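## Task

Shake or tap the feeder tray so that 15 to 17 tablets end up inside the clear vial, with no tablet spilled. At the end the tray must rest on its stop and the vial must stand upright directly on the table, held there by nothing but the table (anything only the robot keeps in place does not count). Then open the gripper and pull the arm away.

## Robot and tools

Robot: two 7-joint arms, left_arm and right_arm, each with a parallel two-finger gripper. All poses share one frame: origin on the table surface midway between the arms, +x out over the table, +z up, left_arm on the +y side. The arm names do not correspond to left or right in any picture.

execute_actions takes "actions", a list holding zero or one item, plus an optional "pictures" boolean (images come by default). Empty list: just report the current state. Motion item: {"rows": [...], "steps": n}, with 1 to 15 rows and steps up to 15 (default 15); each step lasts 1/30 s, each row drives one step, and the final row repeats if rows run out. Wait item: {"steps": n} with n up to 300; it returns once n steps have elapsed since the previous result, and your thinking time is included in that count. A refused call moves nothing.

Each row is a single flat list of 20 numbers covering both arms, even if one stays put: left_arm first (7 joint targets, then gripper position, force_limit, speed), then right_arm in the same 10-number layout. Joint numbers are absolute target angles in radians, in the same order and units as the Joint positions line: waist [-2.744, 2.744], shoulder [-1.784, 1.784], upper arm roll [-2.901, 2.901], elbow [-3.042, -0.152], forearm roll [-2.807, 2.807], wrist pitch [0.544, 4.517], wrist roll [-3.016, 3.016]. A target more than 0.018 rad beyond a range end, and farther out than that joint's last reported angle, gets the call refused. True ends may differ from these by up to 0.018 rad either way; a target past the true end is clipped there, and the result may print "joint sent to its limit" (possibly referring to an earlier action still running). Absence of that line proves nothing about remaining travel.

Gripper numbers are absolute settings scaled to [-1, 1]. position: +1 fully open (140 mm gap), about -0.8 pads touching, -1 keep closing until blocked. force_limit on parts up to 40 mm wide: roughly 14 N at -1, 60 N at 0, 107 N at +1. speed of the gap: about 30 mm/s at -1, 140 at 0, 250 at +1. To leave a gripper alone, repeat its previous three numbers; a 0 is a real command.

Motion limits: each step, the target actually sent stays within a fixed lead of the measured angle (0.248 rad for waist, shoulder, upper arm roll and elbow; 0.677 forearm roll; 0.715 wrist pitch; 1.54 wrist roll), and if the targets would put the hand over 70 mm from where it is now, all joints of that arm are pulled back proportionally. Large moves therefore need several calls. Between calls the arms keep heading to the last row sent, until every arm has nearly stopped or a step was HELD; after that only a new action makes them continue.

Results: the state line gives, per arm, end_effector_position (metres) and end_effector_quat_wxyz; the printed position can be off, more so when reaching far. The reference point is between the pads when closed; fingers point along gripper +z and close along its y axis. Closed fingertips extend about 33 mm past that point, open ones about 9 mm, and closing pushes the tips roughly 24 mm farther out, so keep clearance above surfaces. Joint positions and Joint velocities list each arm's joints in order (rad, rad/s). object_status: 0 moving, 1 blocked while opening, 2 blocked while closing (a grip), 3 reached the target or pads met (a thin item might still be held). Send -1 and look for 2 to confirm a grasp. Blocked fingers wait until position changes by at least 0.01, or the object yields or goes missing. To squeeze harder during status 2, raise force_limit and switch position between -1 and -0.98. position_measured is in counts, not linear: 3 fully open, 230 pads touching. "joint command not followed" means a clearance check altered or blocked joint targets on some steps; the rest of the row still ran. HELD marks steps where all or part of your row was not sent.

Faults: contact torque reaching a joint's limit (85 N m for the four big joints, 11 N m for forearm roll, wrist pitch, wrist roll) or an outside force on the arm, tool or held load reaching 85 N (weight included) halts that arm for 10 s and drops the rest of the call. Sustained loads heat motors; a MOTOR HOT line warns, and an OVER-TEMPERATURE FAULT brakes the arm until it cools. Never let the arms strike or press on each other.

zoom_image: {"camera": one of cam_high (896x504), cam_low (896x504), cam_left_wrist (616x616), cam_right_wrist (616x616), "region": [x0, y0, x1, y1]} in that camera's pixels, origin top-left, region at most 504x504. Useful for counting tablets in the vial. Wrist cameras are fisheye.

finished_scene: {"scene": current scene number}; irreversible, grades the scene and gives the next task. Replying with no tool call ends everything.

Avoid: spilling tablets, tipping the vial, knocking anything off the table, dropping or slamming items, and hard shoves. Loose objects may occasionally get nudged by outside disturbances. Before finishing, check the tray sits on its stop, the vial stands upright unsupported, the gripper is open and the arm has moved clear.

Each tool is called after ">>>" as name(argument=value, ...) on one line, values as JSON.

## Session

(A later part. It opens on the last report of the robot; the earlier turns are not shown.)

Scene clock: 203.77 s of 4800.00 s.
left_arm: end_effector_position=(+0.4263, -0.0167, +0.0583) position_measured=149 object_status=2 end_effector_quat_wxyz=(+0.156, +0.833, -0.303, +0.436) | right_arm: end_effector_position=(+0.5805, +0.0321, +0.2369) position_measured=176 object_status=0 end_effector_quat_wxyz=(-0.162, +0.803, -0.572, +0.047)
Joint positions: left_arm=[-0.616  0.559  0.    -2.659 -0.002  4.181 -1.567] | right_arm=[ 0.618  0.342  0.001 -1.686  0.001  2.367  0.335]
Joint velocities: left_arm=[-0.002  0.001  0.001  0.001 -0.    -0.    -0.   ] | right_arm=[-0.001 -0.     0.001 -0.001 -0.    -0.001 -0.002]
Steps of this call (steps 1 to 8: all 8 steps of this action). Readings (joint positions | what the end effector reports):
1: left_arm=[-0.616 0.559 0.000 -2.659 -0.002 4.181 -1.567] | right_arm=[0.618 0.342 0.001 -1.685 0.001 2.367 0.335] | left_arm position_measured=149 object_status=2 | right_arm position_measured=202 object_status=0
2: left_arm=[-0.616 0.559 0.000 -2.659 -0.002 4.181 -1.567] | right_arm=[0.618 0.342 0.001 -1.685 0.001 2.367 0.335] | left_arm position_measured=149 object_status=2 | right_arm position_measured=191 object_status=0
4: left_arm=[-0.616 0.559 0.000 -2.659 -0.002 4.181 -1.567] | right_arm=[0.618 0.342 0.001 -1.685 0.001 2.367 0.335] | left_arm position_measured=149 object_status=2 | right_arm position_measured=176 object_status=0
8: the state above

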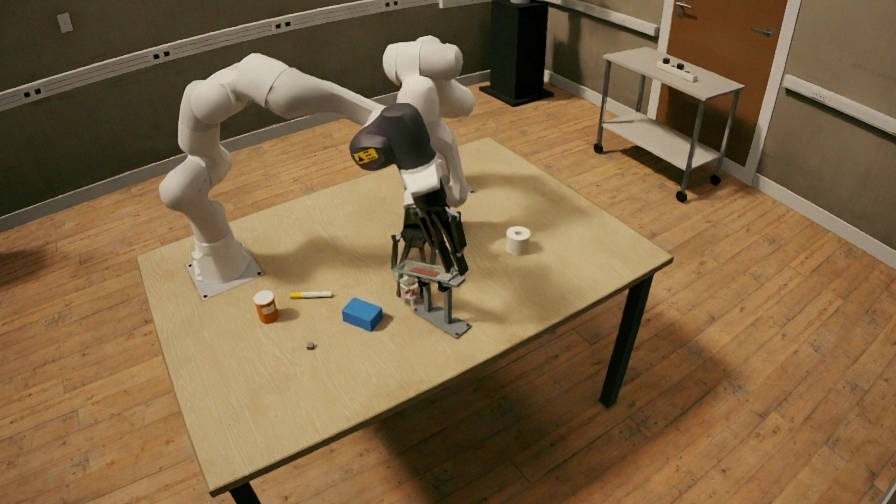

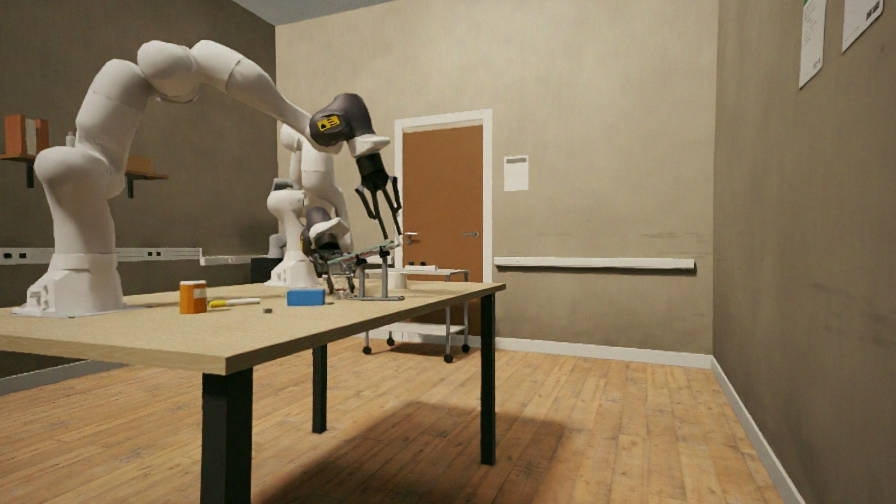

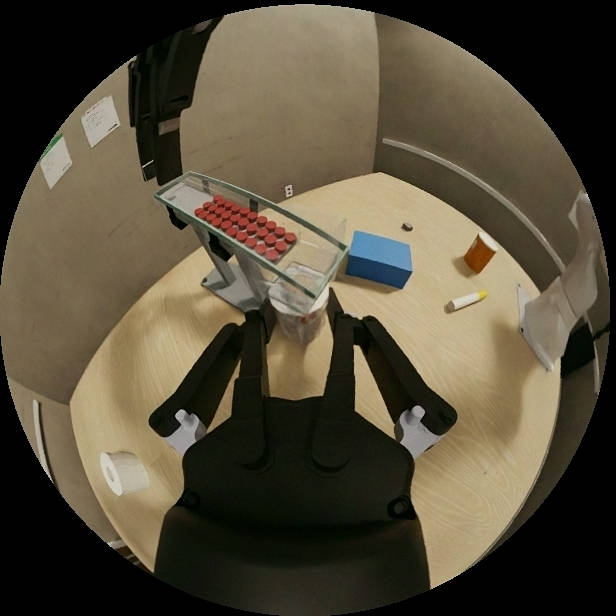

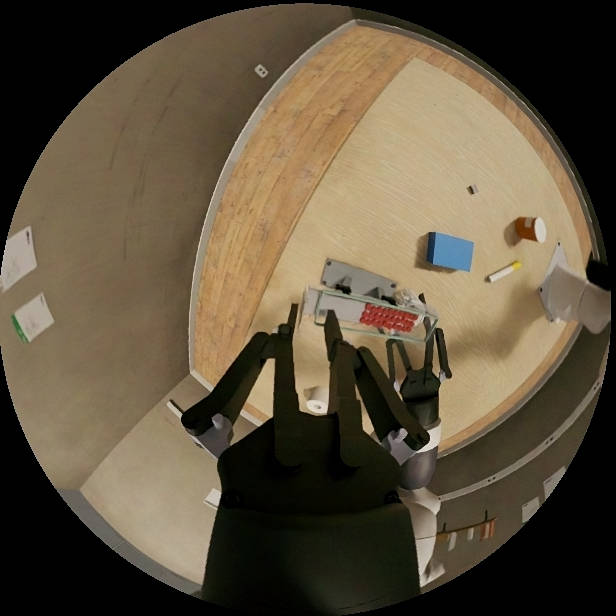

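>>> execute_actions(actions=[{"rows": [
[-0.617,0.5605,0,-2.658,0,4.1784,-1.5708,-1,-0.6,-0.6, 0.6172,0.3428,0,-1.6871,0,2.3635,0.335,-0.58,-1,0]
], "steps": 5}], pictures=false)

>>> execute_actions(actions=[{"rows": [
[-0.617,0.5605,0,-2.658,0,4.1784,-1.5708,-1,-0.6,-0.6, 0.6172,0.3428,0,-1.6871,0,2.3635,0.335,-0.375,-1,1],
[-0.617,0.5605,0,-2.658,0,4.1784,-1.5708,-1,-0.6,-0.6, 0.6172,0.3428,0,-1.6871,0,2.3635,0.335,-0.375,-1,1],
[-0.617,0.5605,0,-2.658,0,4.1784,-1.5708,-1,-0.6,-0.6, 0.6172,0.3428,0,-1.6871,0,2.3635,0.335,-0.375,-1,1],
[-0.617,0.5605,0,-2.658,0,4.1784,-1.5708,-1,-0.6,-0.6, 0.6172,0.3428,0,-1.6871,0,2.3635,0.335,-0.58,-1,0]
], "steps": 8}], pictures=false)

>>> execute_actions(actions=[{"rows": [
[-0.617,0.5605,0,-2.658,0,4.1784,-1.5708,-1,-0.6,-0.6, 0.6172,0.3428,0,-1.6871,0,2.3635,0.335,-0.375,-1,1],
[-0.617,0.5605,0,-2.658,0,4.1784,-1.5708,-1,-0.6,-0.6, 0.6172,0.3428,0,-1.6871,0,2.3635,0.335,-0.375,-1,1],
[-0.617,0.5605,0,-2.658,0,4.1784,-1.5708,-1,-0.6,-0.6, 0.6172,0.3428,0,-1.6871,0,2.3635,0.335,-0.375,-1,1],
[-0.617,0.5605,0,-2.658,0,4.1784,-1.5708,-1,-0.6,-0.6, 0.6172,0.3428,0,-1.6871,0,2.3635,0.335,-0.58,-1,0]
], "steps": 8}], pictures=false)

>>> execute_actions(actions=[{"rows": [
[-0.617,0.5605,0,-2.658,0,4.1784,-1.5708,-1,-0.6,-0.6, 0.6172,0.3428,0,-1.6871,0,2.3635,0.335,-0.375,-1,1],
[-0.617,0.5605,0,-2.658,0,4.1784,-1.5708,-1,-0.6,-0.6, 0.6172,0.3428,0,-1.6871,0,2.3635,0.335,-0.375,-1,1],
[-0.617,0.5605,0,-2.658,0,4.1784,-1.5708,-1,-0.6,-0.6, 0.6172,0.3428,0,-1.6871,0,2.3635,0.335,-0.375,-1,1],
[-0.617,0.5605,0,-2.658,0,4.1784,-1.5708,-1,-0.6,-0.6, 0.6172,0.3428,0,-1.6871,0,2.3635,0.335,-0.58,-1,0]
], "steps": 8}], pictures=false)

>>> execute_actions(actions=[{"rows": [
[-0.617,0.5605,0,-2.658,0,4.1784,-1.5708,-1,-0.6,-0.6, 0.6172,0.3428,0,-1.6871,0,2.3635,0.335,-0.375,-1,1],
[-0.617,0.5605,0,-2.658,0,4.1784,-1.5708,-1,-0.6,-0.6, 0.6172,0.3428,0,-1.6871,0,2.3635,0.335,-0.375,-1,1],
[-0.617,0.5605,0,-2.658,0,4.1784,-1.5708,-1,-0.6,-0.6, 0.6172,0.3428,0,-1.6871,0,2.3635,0.335,-0.375,-1,1],
[-0.617,0.5605,0,-2.658,0,4.1784,-1.5708,-1,-0.6,-0.6, 0.6172,0.3428,0,-1.6871,0,2.3635,0.335,-0.58,-1,0]
], "steps": 8}], pictures=false)

>>> execute_actions(actions=[{"rows": [
[-0.617,0.5605,0,-2.658,0,4.1784,-1.5708,-1,-0.6,-0.6, 0.6172,0.3428,0,-1.6871,0,2.3635,0.335,-0.375,-1,1],
[-0.617,0.5605,0,-2.658,0,4.1784,-1.5708,-1,-0.6,-0.6, 0.6172,0.3428,0,-1.6871,0,2.3635,0.335,-0.375,-1,1],
[-0.617,0.5605,0,-2.658,0,4.1784,-1.5708,-1,-0.6,-0.6, 0.6172,0.3428,0,-1.6871,0,2.3635,0.335,-0.375,-1,1],
[-0.617,0.5605,0,-2.658,0,4.1784,-1.5708,-1,-0.6,-0.6, 0.6172,0.3428,0,-1.6871,0,2.3635,0.335,-0.58,-1,0]
], "steps": 8}], pictures=false)

>>> execute_actions(actions=[{"rows": [
[-0.617,0.5605,0,-2.658,0,4.1784,-1.5708,-1,-0.6,-0.6, 0.6172,0.3428,0,-1.6871,0,2.3635,0.335,-0.05,-1,1]
], "steps": 8}], pictures=false)

Scene clock: 217.97 s of 4800.00 s.
left_arm: end_effector_position=(+0.4263, -0.0167, +0.0583) position_measured=149 object_status=2 end_effector_quat_wxyz=(+0.156, +0.833, -0.303, +0.436) | right_arm: end_effector_position=(+0.5805, +0.0322, +0.2369) position_measured=201 object_status=0 end_effector_quat_wxyz=(-0.162, +0.803, -0.572, +0.047)
Joint positions: left_arm=[-0.616  0.559  0.    -2.659 -0.002  4.181 -1.567] | right_arm=[ 0.618  0.342  0.001 -1.685  0.001  2.367  0.335]
Joint velocities: left_arm=[ 0.     0.001 -0.    -0.    -0.    -0.001  0.   ] | right_arm=[-0.001  0.001 -0.001  0.001  0.001 -0.    -0.   ]
Steps of this call (steps 1 to 15: the robot went on to your last target; steps 16 to 100: nothing new was sent; then 10.70 s passed at rest; steps 101 to 105: all 5 steps of this action). Readings (joint positions | what the end effector reports):
101: left_arm=[-0.616 0.559 0.000 -2.659 -0.002 4.181 -1.567] | right_arm=[0.618 0.342 0.001 -1.686 0.001 2.366 0.335] | left_arm position_measured=149 object_status=2 | right_arm position_measured=176 object_status=0
102: left_arm=[-0.616 0.559 0.000 -2.659 -0.002 4.181 -1.567] | right_arm=[0.618 0.342 0.001 -1.686 0.001 2.366 0.335] | left_arm position_measured=149 object_status=2 | right_arm position_measured=182 object_status=0
104: left_arm=[-0.616 0.559 0.000 -2.659 -0.002 4.181 -1.567] | right_arm=[0.618 0.342 0.001 -1.686 0.001 2.367 0.335] | left_arm position_measured=149 object_status=2 | right_arm position_measured=197 object_status=0
105: the state above

Scene clock: 218.23 s of 4800.00 s.
left_arm: end_effector_position=(+0.4263, -0.0167, +0.0583) position_measured=149 object_status=2 end_effector_quat_wxyz=(+0.156, +0.833, -0.303, +0.436) | right_arm: end_effector_position=(+0.5806, +0.0322, +0.2371) position_measured=201 object_status=0 end_effector_quat_wxyz=(-0.163, +0.803, -0.572, +0.047)
Joint positions: left_arm=[-0.616  0.559  0.    -2.659 -0.002  4.181 -1.567] | right_arm=[ 0.618  0.342  0.001 -1.685  0.001  2.367  0.335]
Joint velocities: left_arm=[ 0.002  0.     0.001 -0.001 -0.    -0.001 -0.001] | right_arm=[-0.001 -0.001  0.    -0.     0.    -0.    -0.   ]
Steps of this call (steps 1 to 8: all 8 steps of this action). Readings (joint positions | what the end effector reports):
1: left_arm=[-0.616 0.559 0.000 -2.659 -0.002 4.181 -1.567] | right_arm=[0.618 0.342 0.001 -1.686 0.001 2.367 0.335] | left_arm position_measured=149 object_status=2 | right_arm position_measured=202 object_status=0
2: left_arm=[-0.616 0.559 0.000 -2.659 -0.002 4.181 -1.567] | right_arm=[0.618 0.342 0.001 -1.686 0.001 2.367 0.335] | left_arm position_measured=149 object_status=2 | right_arm position_measured=191 object_status=0
4: left_arm=[-0.616 0.559 0.000 -2.659 -0.002 4.181 -1.567] | right_arm=[0.618 0.342 0.001 -1.686 0.001 2.367 0.335] | left_arm position_measured=149 object_status=2 | right_arm position_measured=176 object_status=0
8: the state above

Scene clock: 218.50 s of 4800.00 s.
left_arm: end_effector_position=(+0.4263, -0.0167, +0.0583) position_measured=149 object_status=2 end_effector_quat_wxyz=(+0.156, +0.833, -0.303, +0.436) | right_arm: end_effector_position=(+0.5807, +0.0322, +0.2371) position_measured=201 object_status=0 end_effector_quat_wxyz=(-0.163, +0.803, -0.572, +0.047)
Joint positions: left_arm=[-0.616  0.559  0.    -2.659 -0.002  4.181 -1.567] | right_arm=[ 0.618  0.342  0.001 -1.685  0.001  2.367  0.335]
Joint velocities: left_arm=[ 0.001 -0.001 -0.    -0.    -0.002 -0.    -0.   ] | right_arm=[0.001 0.001 0.    0.001 0.001 0.    0.001]
Steps of this call (steps 1 to 8: all 8 steps of this action). Readings (joint positions | what the end effector reports):
1: left_arm=[-0.616 0.559 0.000 -2.659 -0.002 4.181 -1.567] | right_arm=[0.618 0.342 0.001 -1.685 0.001 2.367 0.335] | left_arm position_measured=149 object_status=2 | right_arm position_measured=202 object_status=0
2: left_arm=[-0.616 0.559 0.000 -2.659 -0.002 4.181 -1.567] | right_arm=[0.618 0.342 0.001 -1.685 0.001 2.367 0.335] | left_arm position_measured=149 object_status=2 | right_arm position_measured=191 object_status=0
4: left_arm=[-0.616 0.559 0.000 -2.659 -0.002 4.181 -1.567] | right_arm=[0.618 0.342 0.001 -1.686 0.001 2.367 0.335] | left_arm position_measured=149 object_status=2 | right_arm position_measured=176 object_status=0
8: the state above

Scene clock: 218.77 s of 4800.00 s.
left_arm: end_effector_position=(+0.4263, -0.0167, +0.0583) position_measured=149 object_status=2 end_effector_quat_wxyz=(+0.156, +0.833, -0.303, +0.436) | right_arm: end_effector_position=(+0.5807, +0.0322, +0.2371) position_measured=201 object_status=0 end_effector_quat_wxyz=(-0.163, +0.803, -0.572, +0.047)
Joint positions: left_arm=[-0.616  0.559  0.    -2.659 -0.002  4.181 -1.567] | right_arm=[ 0.618  0.342  0.001 -1.685  0.001  2.367  0.335]
Joint velocities: left_arm=[ 0.001  0.001  0.001 -0.001  0.    -0.001 -0.001] | right_arm=[ 0.001 -0.001 -0.001  0.    -0.002  0.    -0.001]
Steps of this call (steps 1 to 8: all 8 steps of this action). Readings (joint positions | what the end effector reports):
1: left_arm=[-0.616 0.559 0.000 -2.659 -0.002 4.181 -1.567] | right_arm=[0.618 0.342 0.001 -1.685 0.001 2.367 0.335] | left_arm position_measured=149 object_status=2 | right_arm position_measured=202 object_status=0
2: left_arm=[-0.616 0.559 0.000 -2.659 -0.002 4.181 -1.567] | right_arm=[0.618 0.342 0.001 -1.685 0.001 2.367 0.335] | left_arm position_measured=149 object_status=2 | right_arm position_measured=191 object_status=0
4: left_arm=[-0.616 0.559 0.000 -2.659 -0.002 4.181 -1.567] | right_arm=[0.618 0.342 0.001 -1.685 0.001 2.367 0.335] | left_arm position_measured=149 object_status=2 | right_arm position_measured=176 object_status=0
8: the state above

Scene clock: 219.03 s of 4800.00 s.
left_arm: end_effector_position=(+0.4263, -0.0167, +0.0583) position_measured=149 object_status=2 end_effector_quat_wxyz=(+0.156, +0.833, -0.303, +0.436) | right_arm: end_effector_position=(+0.5807, +0.0322, +0.2371) position_measured=201 object_status=0 end_effector_quat_wxyz=(-0.163, +0.803, -0.572, +0.047)
Joint positions: left_arm=[-0.616  0.559  0.    -2.659 -0.002  4.181 -1.567] | right_arm=[ 0.618  0.342  0.001 -1.685  0.001  2.367  0.335]
Joint velocities: left_arm=[ 0.     0.    -0.001  0.     0.    -0.    -0.   ] | right_arm=[ 0.001  0.     0.001 -0.001 -0.002 -0.001  0.001]
Steps of this call (steps 1 to 8: all 8 steps of this action). Readings (joint positions | what the end effector reports):
1: left_arm=[-0.616 0.559 0.000 -2.659 -0.002 4.181 -1.567] | right_arm=[0.618 0.342 0.001 -1.685 0.001 2.367 0.335] | left_arm position_measured=149 object_status=2 | right_arm position_measured=202 object_status=0
2: left_arm=[-0.616 0.559 0.000 -2.659 -0.002 4.181 -1.567] | right_arm=[0.618 0.342 0.001 -1.685 0.001 2.367 0.335] | left_arm position_measured=149 object_status=2 | right_arm position_measured=191 object_status=0
4: left_arm=[-0.616 0.559 0.000 -2.659 -0.002 4.181 -1.567] | right_arm=[0.618 0.342 0.001 -1.685 0.001 2.367 0.335] | left_arm position_measured=149 object_status=2 | right_arm position_measured=176 object_status=0
8: the state above

Scene clock: 219.30 s of 4800.00 s.
left_arm: end_effector_position=(+0.4263, -0.0167, +0.0583) position_measured=149 object_status=2 end_effector_quat_wxyz=(+0.156, +0.833, -0.303, +0.436) | right_arm: end_effector_position=(+0.5807, +0.0322, +0.2371) position_measured=201 object_status=0 end_effector_quat_wxyz=(-0.163, +0.803, -0.572, +0.047)
Joint positions: left_arm=[-0.616  0.559  0.    -2.659 -0.002  4.181 -1.567] | right_arm=[ 0.618  0.342  0.001 -1.685  0.001  2.367  0.335]
Joint velocities: left_arm=[-0.     0.     0.     0.    -0.     0.    -0.002] | right_arm=[-0.     0.001 -0.001 -0.     0.001  0.001  0.   ]
Steps of this call (steps 1 to 8: all 8 steps of this action). Readings (joint positions | what the end effector reports):
1: left_arm=[-0.616 0.559 0.000 -2.659 -0.002 4.181 -1.567] | right_arm=[0.618 0.342 0.001 -1.685 0.001 2.367 0.335] | left_arm position_measured=149 object_status=2 | right_arm position_measured=202 object_status=0
2: left_arm=[-0.616 0.559 0.000 -2.659 -0.002 4.181 -1.567] | right_arm=[0.618 0.342 0.001 -1.685 0.001 2.367 0.335] | left_arm position_measured=149 object_status=2 | right_arm position_measured=191 object_status=0
4: left_arm=[-0.616 0.559 0.000 -2.659 -0.002 4.181 -1.567] | right_arm=[0.618 0.342 0.001 -1.685 0.001 2.367 0.335] | left_arm position_measured=149 object_status=2 | right_arm position_measured=176 object_status=0
8: the state above

Scene clock: 219.57 s of 4800.00 s.
left_arm: end_effector_position=(+0.4263, -0.0167, +0.0583) position_measured=149 object_status=2 end_effector_quat_wxyz=(+0.156, +0.833, -0.303, +0.436) | right_arm: end_effector_position=(+0.5805, +0.0320, +0.2369) position_measured=135 object_status=0 end_effector_quat_wxyz=(-0.162, +0.803, -0.572, +0.047)
Joint positions: left_arm=[-0.616  0.559  0.    -2.659 -0.002  4.181 -1.567] | right_arm=[ 0.618  0.342  0.001 -1.686  0.001  2.366  0.335]
Joint velocities: left_arm=[-0.     0.    -0.001 -0.    -0.001  0.001  0.   ] | right_arm=[ 0.001 -0.     0.001 -0.001  0.001 -0.001 -0.002]
Steps of this call (steps 1 to 8: all 8 steps of this action). Readings (joint positions | what the end effector reports):
1: left_arm=[-0.616 0.559 0.000 -2.659 -0.002 4.181 -1.567] | right_arm=[0.618 0.342 0.001 -1.685 0.001 2.367 0.335] | left_arm position_measured=149 object_status=2 | right_arm position_measured=202 object_status=0
2: left_arm=[-0.616 0.559 0.000 -2.659 -0.002 4.181 -1.567] | right_arm=[0.618 0.342 0.001 -1.685 0.001 2.367 0.335] | left_arm position_measured=149 object_status=2 | right_arm position_measured=191 object_status=0
4: left_arm=[-0.616 0.559 0.000 -2.659 -0.002 4.181 -1.567] | right_arm=[0.618 0.342 0.001 -1.686 0.001 2.367 0.335] | left_arm position_measured=149 object_status=2 | right_arm position_measured=164 object_status=0
8: the state above

>>> execute_actions(actions=[])

>>> zoom_image(camera="cam_left_wrist", region=[200, 190, 310, 280])

>>> zoom_image(camera="cam_left_wrist", region=[230, 210, 370, 350])

>>> zoom_image(camera="cam_right_wrist", region=[320, 280, 446, 350])

>>> zoom_image(camera="cam_high", region=[375, 250, 475, 335])

Scene clock: 221.07 s of 4800.00 s.
left_arm: end_effector_position=(+0.4263, -0.0167, +0.0583) position_measured=149 object_status=2 end_effector_quat_wxyz=(+0.156, +0.833, -0.303, +0.436) | right_arm: end_effector_position=(+0.5804, +0.0319, +0.2368) position_measured=135 object_status=3 end_effector_quat_wxyz=(-0.162, +0.803, -0.572, +0.047)
Joint positions: left_arm=[-0.616  0.559  0.    -2.659 -0.002  4.181 -1.567] | right_arm=[ 0.618  0.342  0.001 -1.686  0.001  2.366  0.335]
Joint velocities: left_arm=[ 0.001 -0.     0.001  0.     0.001  0.    -0.   ] | right_arm=[ 0.001  0.001 -0.001  0.001  0.    -0.    -0.001]
Steps of this call (steps 1 to 15: the robot went on to your last target; steps 16 to 45: nothing new was sent). Readings (joint positions | what the end effector reports):
1: left_arm=[-0.616 0.559 0.000 -2.659 -0.002 4.181 -1.567] | right_arm=[0.618 0.342 0.001 -1.686 0.001 2.366 0.335] | left_arm position_measured=149 object_status=2 | right_arm position_measured=135 object_status=0
2: left_arm=[-0.616 0.559 0.000 -2.659 -0.002 4.181 -1.567] | right_arm=[0.618 0.342 0.001 -1.686 0.001 2.366 0.335] | left_arm position_measured=149 object_status=2 | right_arm position_measured=135 object_status=0
4: left_arm=[-0.616 0.559 0.000 -2.659 -0.002 4.181 -1.567] | right_arm=[0.618 0.342 0.001 -1.686 0.001 2.366 0.335] | left_arm position_measured=149 object_status=2 | right_arm position_measured=135 object_status=0
8: left_arm=[-0.616 0.559 0.000 -2.659 -0.002 4.181 -1.567] | right_arm=[0.618 0.342 0.001 -1.686 0.001 2.366 0.335] | left_arm position_measured=149 object_status=2 | right_arm position_measured=135 object_status=3
45: the state above
All arms were judged still, so your last target was given up. Only a new action makes them travel on or press farther. Fingers that are still opening or closing keep moving.

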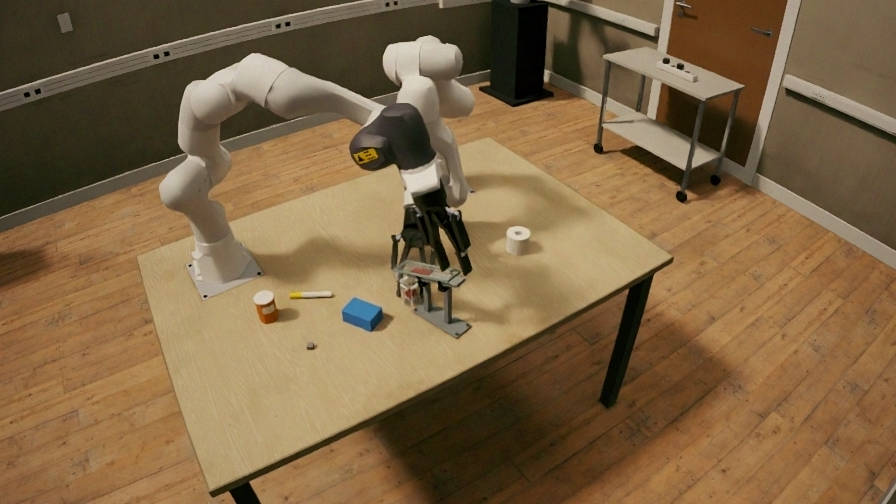

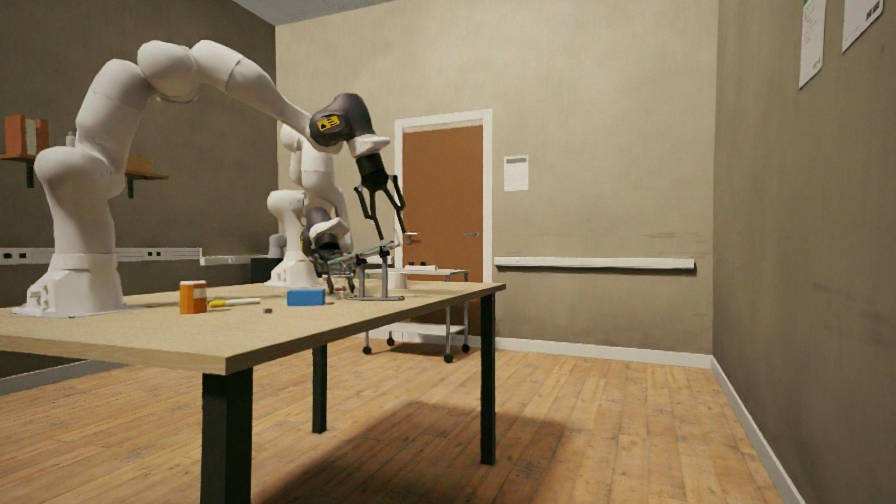

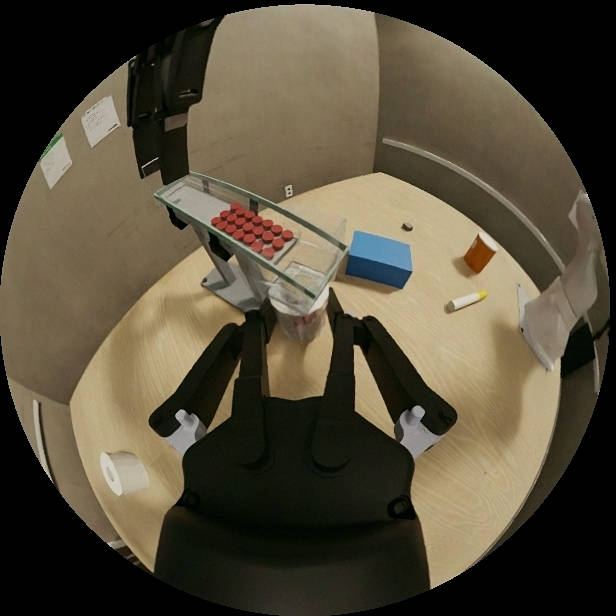

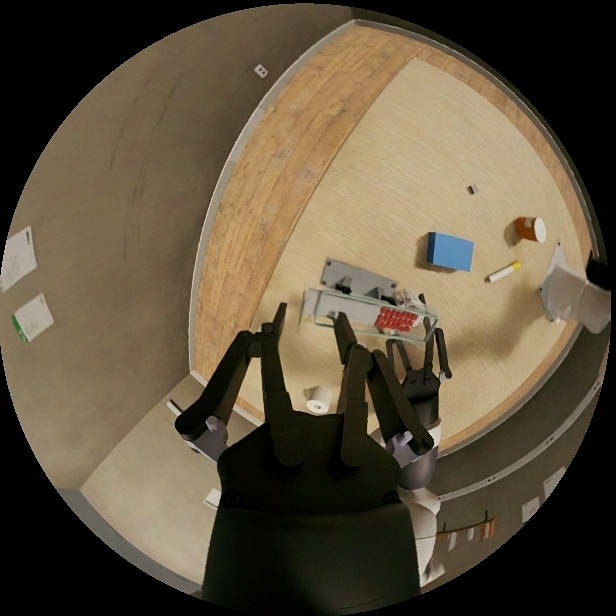

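Region (200, 190, 310, 280) of cam_left_wrist's 616x616 image, scaled by 4.582, with more detail than that image has; it fills the top 412 rows of this view, and the rest is white.

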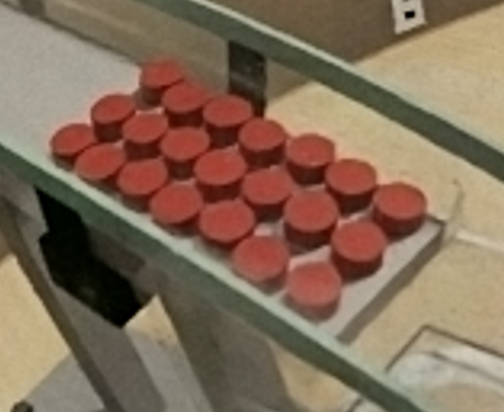

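Region (230, 210, 370, 350) of cam_left_wrist's 616x616 image, scaled by 3.600, with more detail than that image has.

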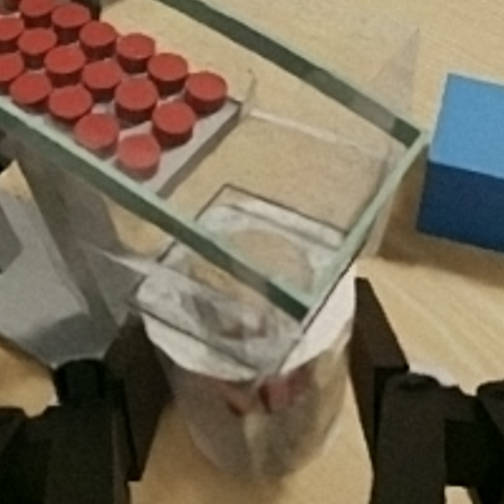

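Region (320, 280, 446, 350) of cam_right_wrist's 616x616 image, scaled by 4.000, with more detail than that image has.

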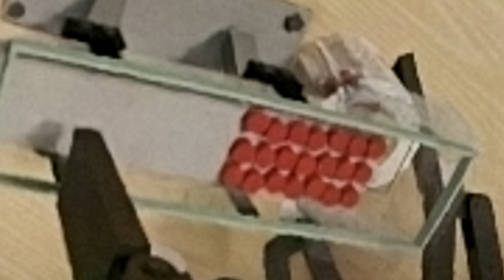

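Region (375, 250, 475, 335) of cam_high's 896x504 image, scaled by 5.040, with more detail than that image has; it fills the top 428 rows of this view, and the rest is white.

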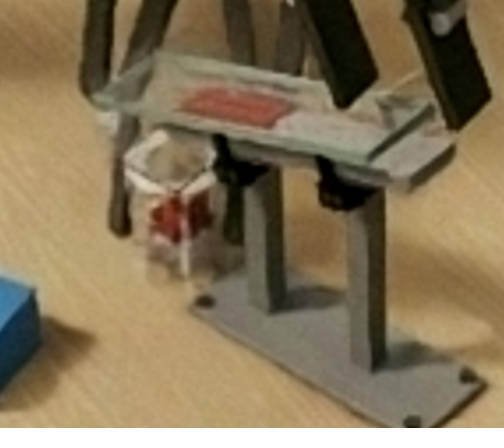

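>>> execute_actions(actions=[{"rows": [
[-0.617,0.5605,0,-2.658,0,4.1784,-1.5708,0.2,-0.6,1, 0.6172,0.3402,0,-1.6871,0,2.3635,0.335,-0.05,-1,1],
[-0.617,0.5605,0,-2.658,0,4.1784,-1.5708,0.2,-0.6,1, 0.6172,0.3349,0,-1.6871,0,2.3635,0.335,-0.05,-1,1],
[-0.617,0.5605,0,-2.658,0,4.1727,-1.5708,0.2,-0.6,1, 0.6172,0.327,0,-1.6871,0,2.3635,0.335,-0.05,-1,1],
[-0.617,0.5526,0,-2.6642,0,4.1612,-1.5708,0.2,-0.6,1, 0.6172,0.3165,0,-1.6871,0,2.3635,0.335,-0.05,-1,1],
[-0.617,0.5368,0,-2.6766,0,4.144,-1.5708,0.2,-0.6,1, 0.6172,0.3034,0,-1.6871,0,2.3635,0.335,-0.05,-1,1],
[-0.617,0.5131,0,-2.6952,0,4.121,-1.5708,0.2,-0.6,1, 0.6172,0.2902,0,-1.6871,0,2.3635,0.335,-0.05,-1,1],
[-0.617,0.4816,0,-2.7199,0,4.0981,-1.5708,0.2,-0.6,1, 0.6172,0.2771,0,-1.6871,0,2.3635,0.335,-0.05,-1,1],
[-0.617,0.45,0,-2.7447,0,4.0751,-1.5708,0.2,-0.6,1, 0.6145,0.264,0,-1.6871,0,2.3635,0.335,-0.05,-1,1],
[-0.617,0.4184,0,-2.7695,0,4.0521,-1.5708,0.2,-0.6,1, 0.6091,0.2508,0,-1.6871,0,2.3635,0.335,-0.05,-1,1],
[-0.617,0.3868,0,-2.7942,0,4.0292,-1.5708,0.2,-0.6,1, 0.6009,0.2377,0,-1.6871,0,2.3635,0.335,-0.05,-1,1],
[-0.617,0.3553,0,-2.819,0,4.0063,-1.5708,0.2,-0.6,1, 0.5901,0.2245,0,-1.6871,0,2.3635,0.335,-0.05,-1,1],
[-0.617,0.3237,0,-2.8438,0,3.9833,-1.5708,0.2,-0.6,1, 0.5765,0.2114,0,-1.6871,0,2.3635,0.335,-0.05,-1,1],
[-0.617,0.2921,0,-2.8685,0,3.9603,-1.5708,0.2,-0.6,1, 0.5629,0.1983,0,-1.6871,0,2.3635,0.335,-0.05,-1,1],
[-0.617,0.2605,0,-2.8933,0,3.9374,-1.5708,0.2,-0.6,1, 0.5493,0.1851,0,-1.6871,0,2.3635,0.335,-0.05,-1,1],
[-0.6249,0.2289,0,-2.9181,0,3.9144,-1.5708,0.2,-0.6,1, 0.5358,0.172,0,-1.6871,0,2.3635,0.335,-0.05,-1,1]
], "steps": 15}], pictures=false)

>>> execute_actions(actions=[{"rows": [
[-0.6409,0.1974,0,-2.9428,0,3.8972,-1.5708,0.2,-0.6,1, 0.5222,0.1588,0,-1.6871,0,2.3635,0.335,-0.05,-1,1],
[-0.6647,0.1737,0,-2.9614,0,3.8857,-1.5708,0.2,-0.6,1, 0.5086,0.1457,0,-1.6871,0,2.3635,0.335,-0.05,-1,1],
[-0.6966,0.1579,0,-2.9738,0,3.88,-1.5708,0.2,-0.6,1, 0.495,0.1326,0,-1.6871,0,2.3635,0.335,-0.05,-1,1],
[-0.7284,0.15,0,-2.98,0,3.88,-1.5708,0.2,-0.6,1, 0.4815,0.1194,0,-1.6871,0,2.3635,0.335,-0.05,-1,1],
[-0.7602,0.15,0,-2.98,0,3.88,-1.5708,0.2,-0.6,1, 0.4679,0.1063,0,-1.6871,0,2.3635,0.335,-0.05,-1,1],
[-0.792,0.15,0,-2.98,0,3.88,-1.5708,0.2,-0.6,1, 0.4543,0.0958,0,-1.6871,0,2.3635,0.335,-0.05,-1,1],
[-0.8238,0.15,0,-2.98,0,3.88,-1.5708,0.2,-0.6,1, 0.4407,0.0879,0,-1.6871,0,2.3635,0.335,-0.05,-1,1],
[-0.8556,0.15,0,-2.98,0,3.88,-1.5708,0.2,-0.6,1, 0.4272,0.0826,0,-1.6871,0,2.3635,0.335,-0.05,-1,1],
[-0.8874,0.15,0,-2.98,0,3.88,-1.5708,0.2,-0.6,1, 0.4163,0.08,0,-1.6871,0,2.3635,0.335,-0.05,-1,1],
[-0.9193,0.15,0,-2.98,0,3.884,-1.5708,0.2,-0.6,1, 0.4081,0.08,0,-1.6871,0,2.3635,0.335,-0.05,-1,1],
[-0.9431,0.15,0,-2.98,0,3.888,-1.5708,0.2,-0.6,1, 0.4027,0.08,0,-1.6871,0,2.3635,0.335,-0.05,-1,1],
[-0.9591,0.15,0,-2.98,0,3.892,-1.5708,0.2,-0.6,1, 0.4,0.08,0,-1.6871,0,2.3635,0.335,-0.05,-1,1],
[-0.967,0.15,0,-2.98,0,3.893,-1.5708,0.2,-0.6,1, 0.4,0.08,0,-1.6871,0,2.3635,0.335,-0.05,-1,1]
], "steps": 15}])

>>> zoom_image(camera="cam_high", region=[365, 240, 485, 345])

>>> zoom_image(camera="cam_low", region=[300, 215, 420, 310])

Scene clock: 260.97 s of 4800.00 s.
left_arm: end_effector_position=(+0.3814, +0.0197, +0.0825) position_measured=104 object_status=3 end_effector_quat_wxyz=(+0.140, +0.856, -0.311, +0.389) | right_arm: end_effector_position=(+0.6055, +0.0067, +0.3406) position_measured=135 object_status=3 end_effector_quat_wxyz=(-0.224, +0.778, -0.582, +0.070)
Joint positions: left_arm=[-0.617  0.296  0.001 -2.864 -0.001  4.013 -1.567] | right_arm=[ 0.568  0.202  0.004 -1.688  0.001  2.364  0.335]
Joint velocities: left_arm=[-0.057 -0.912 -0.001 -0.705  0.    -0.562 -0.001] | right_arm=[-0.377 -0.392 -0.025  0.016  0.     0.     0.   ]
Steps of this call (steps 1 to 90: nothing new was sent; then 36.40 s passed at rest; steps 91 to 105: all 15 steps of this action). Readings (joint positions | what the end effector reports):
91: left_arm=[-0.616 0.559 0.000 -2.659 -0.002 4.181 -1.567] | right_arm=[0.618 0.342 0.001 -1.686 0.001 2.366 0.335] | left_arm position_measured=149 object_status=0 | right_arm position_measured=135 object_status=3
92: left_arm=[-0.616 0.559 0.000 -2.659 -0.002 4.181 -1.567] | right_arm=[0.618 0.341 0.001 -1.686 0.001 2.366 0.335] | left_arm position_measured=146 object_status=0 | right_arm position_measured=135 object_status=3
94: left_arm=[-0.616 0.558 0.000 -2.660 -0.002 4.177 -1.567] | right_arm=[0.618 0.336 0.001 -1.688 0.001 2.365 0.335] | left_arm position_measured=119 object_status=0 | right_arm position_measured=135 object_status=3
98: left_arm=[-0.616 0.505 0.000 -2.705 -0.001 4.138 -1.567] | right_arm=[0.618 0.298 0.001 -1.690 0.001 2.364 0.335] | left_arm position_measured=104 object_status=0 | right_arm position_measured=135 object_status=3
105: the state above

Scene clock: 261.47 s of 4800.00 s.
left_arm: end_effector_position=(+0.2192, -0.0625, +0.0818) position_measured=104 object_status=3 end_effector_quat_wxyz=(+0.185, +0.805, -0.460, +0.326) | right_arm: end_effector_position=(+0.6676, -0.1100, +0.4358) position_measured=135 object_status=3 end_effector_quat_wxyz=(-0.273, +0.712, -0.637, +0.114)
Joint positions: left_arm=[-0.952  0.152 -0.003 -2.978  0.     3.897 -1.567] | right_arm=[ 0.401  0.079 -0.004 -1.685  0.001  2.364  0.335]
Joint velocities: left_arm=[-0.221 -0.005 -0.001 -0.007 -0.    -0.011  0.001] | right_arm=[-0.04  -0.003  0.    -0.008  0.001 -0.     0.   ]
Steps of this call (steps 1 to 15: all 15 steps of this action). Readings (joint positions | what the end effector reports):
1: left_arm=[-0.623 0.264 0.001 -2.888 -0.001 3.993 -1.567] | right_arm=[0.555 0.189 0.004 -1.688 0.001 2.364 0.335] | left_arm position_measured=104 object_status=3 | right_arm position_measured=135 object_status=3
2: left_arm=[-0.633 0.235 0.003 -2.912 -0.001 3.974 -1.567] | right_arm=[0.541 0.176 0.003 -1.688 0.001 2.364 0.335] | left_arm position_measured=104 object_status=3 | right_arm position_measured=135 object_status=3
4: left_arm=[-0.673 0.188 0.004 -2.948 -0.002 3.945 -1.567] | right_arm=[0.512 0.150 0.002 -1.688 0.001 2.364 0.335] | left_arm position_measured=104 object_status=3 | right_arm position_measured=135 object_status=3
8: left_arm=[-0.789 0.157 0.002 -2.973 -0.002 3.911 -1.567] | right_arm=[0.457 0.101 0.000 -1.687 0.001 2.364 0.335] | left_arm position_measured=104 object_status=3 | right_arm position_measured=135 object_status=3
15: the state above

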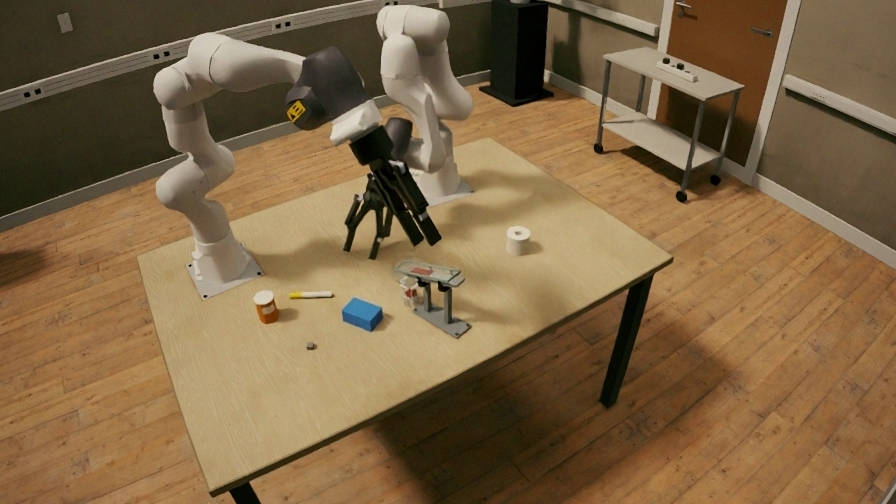

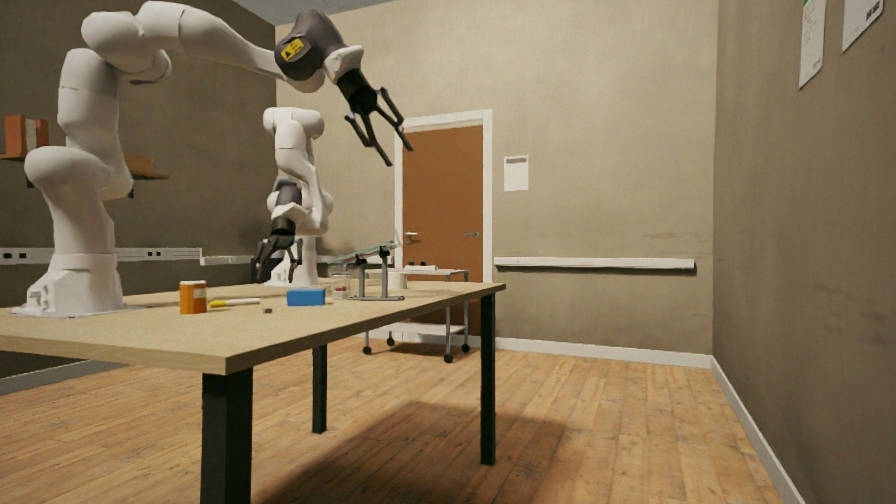

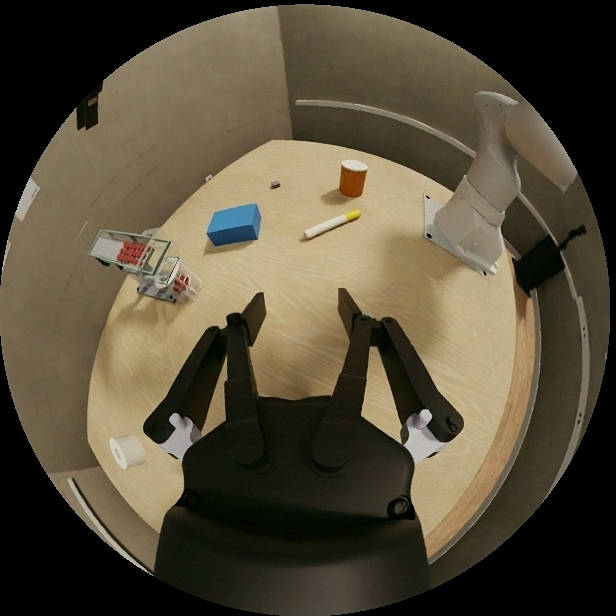

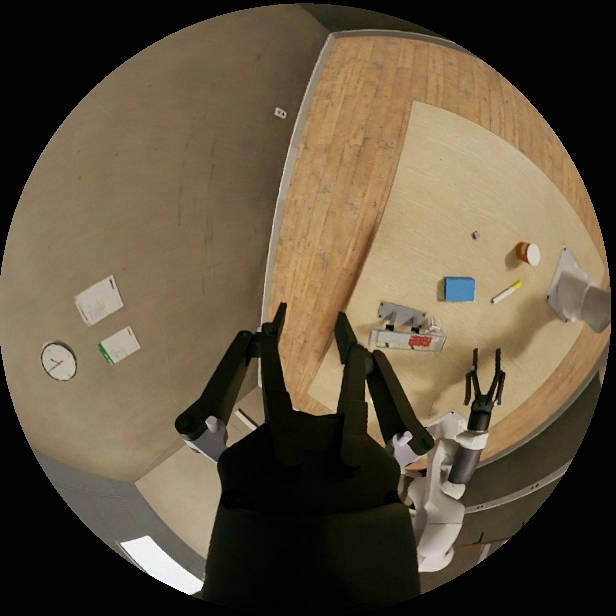

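Region (365, 240, 485, 345) of cam_high's 896x504 image, scaled by 4.200, with more detail than that image has; it fills the top 441 rows of this view, and the rest is white.

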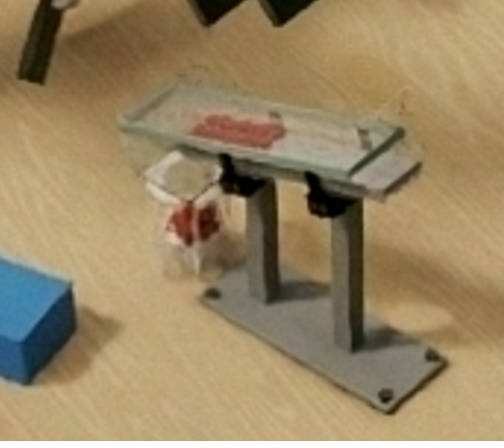

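Region (300, 215, 420, 310) of cam_low's 896x504 image, scaled by 4.200, with more detail than that image has; it fills the top 399 rows of this view, and the rest is white.

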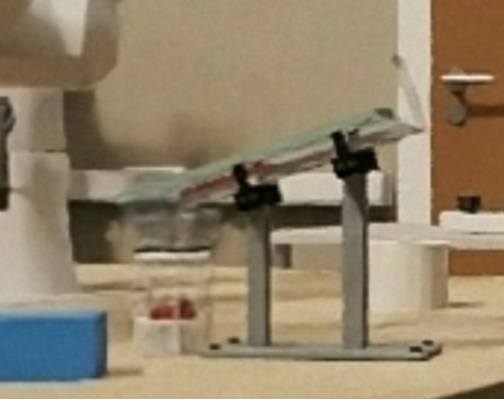

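>>> zoom_image(camera="cam_left_wrist", region=[70, 210, 220, 320])

Region (70, 210, 220, 320) of cam_left_wrist's 616x616 image, scaled by 3.360, with more detail than that image has; it fills the top 370 rows of this view, and the rest is white.

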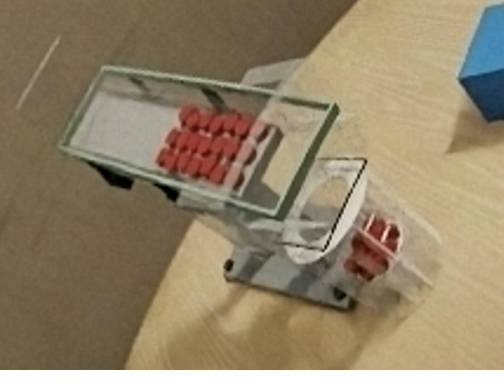

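Seven rows of three (21 tablets) remain on the tray, so 15 of the 36 went into the vial. I see none in the funnel or on the table. The vial is upright and both arms are clear.

>>> finished_scene(scene=2)

The scene is finished: the task was done.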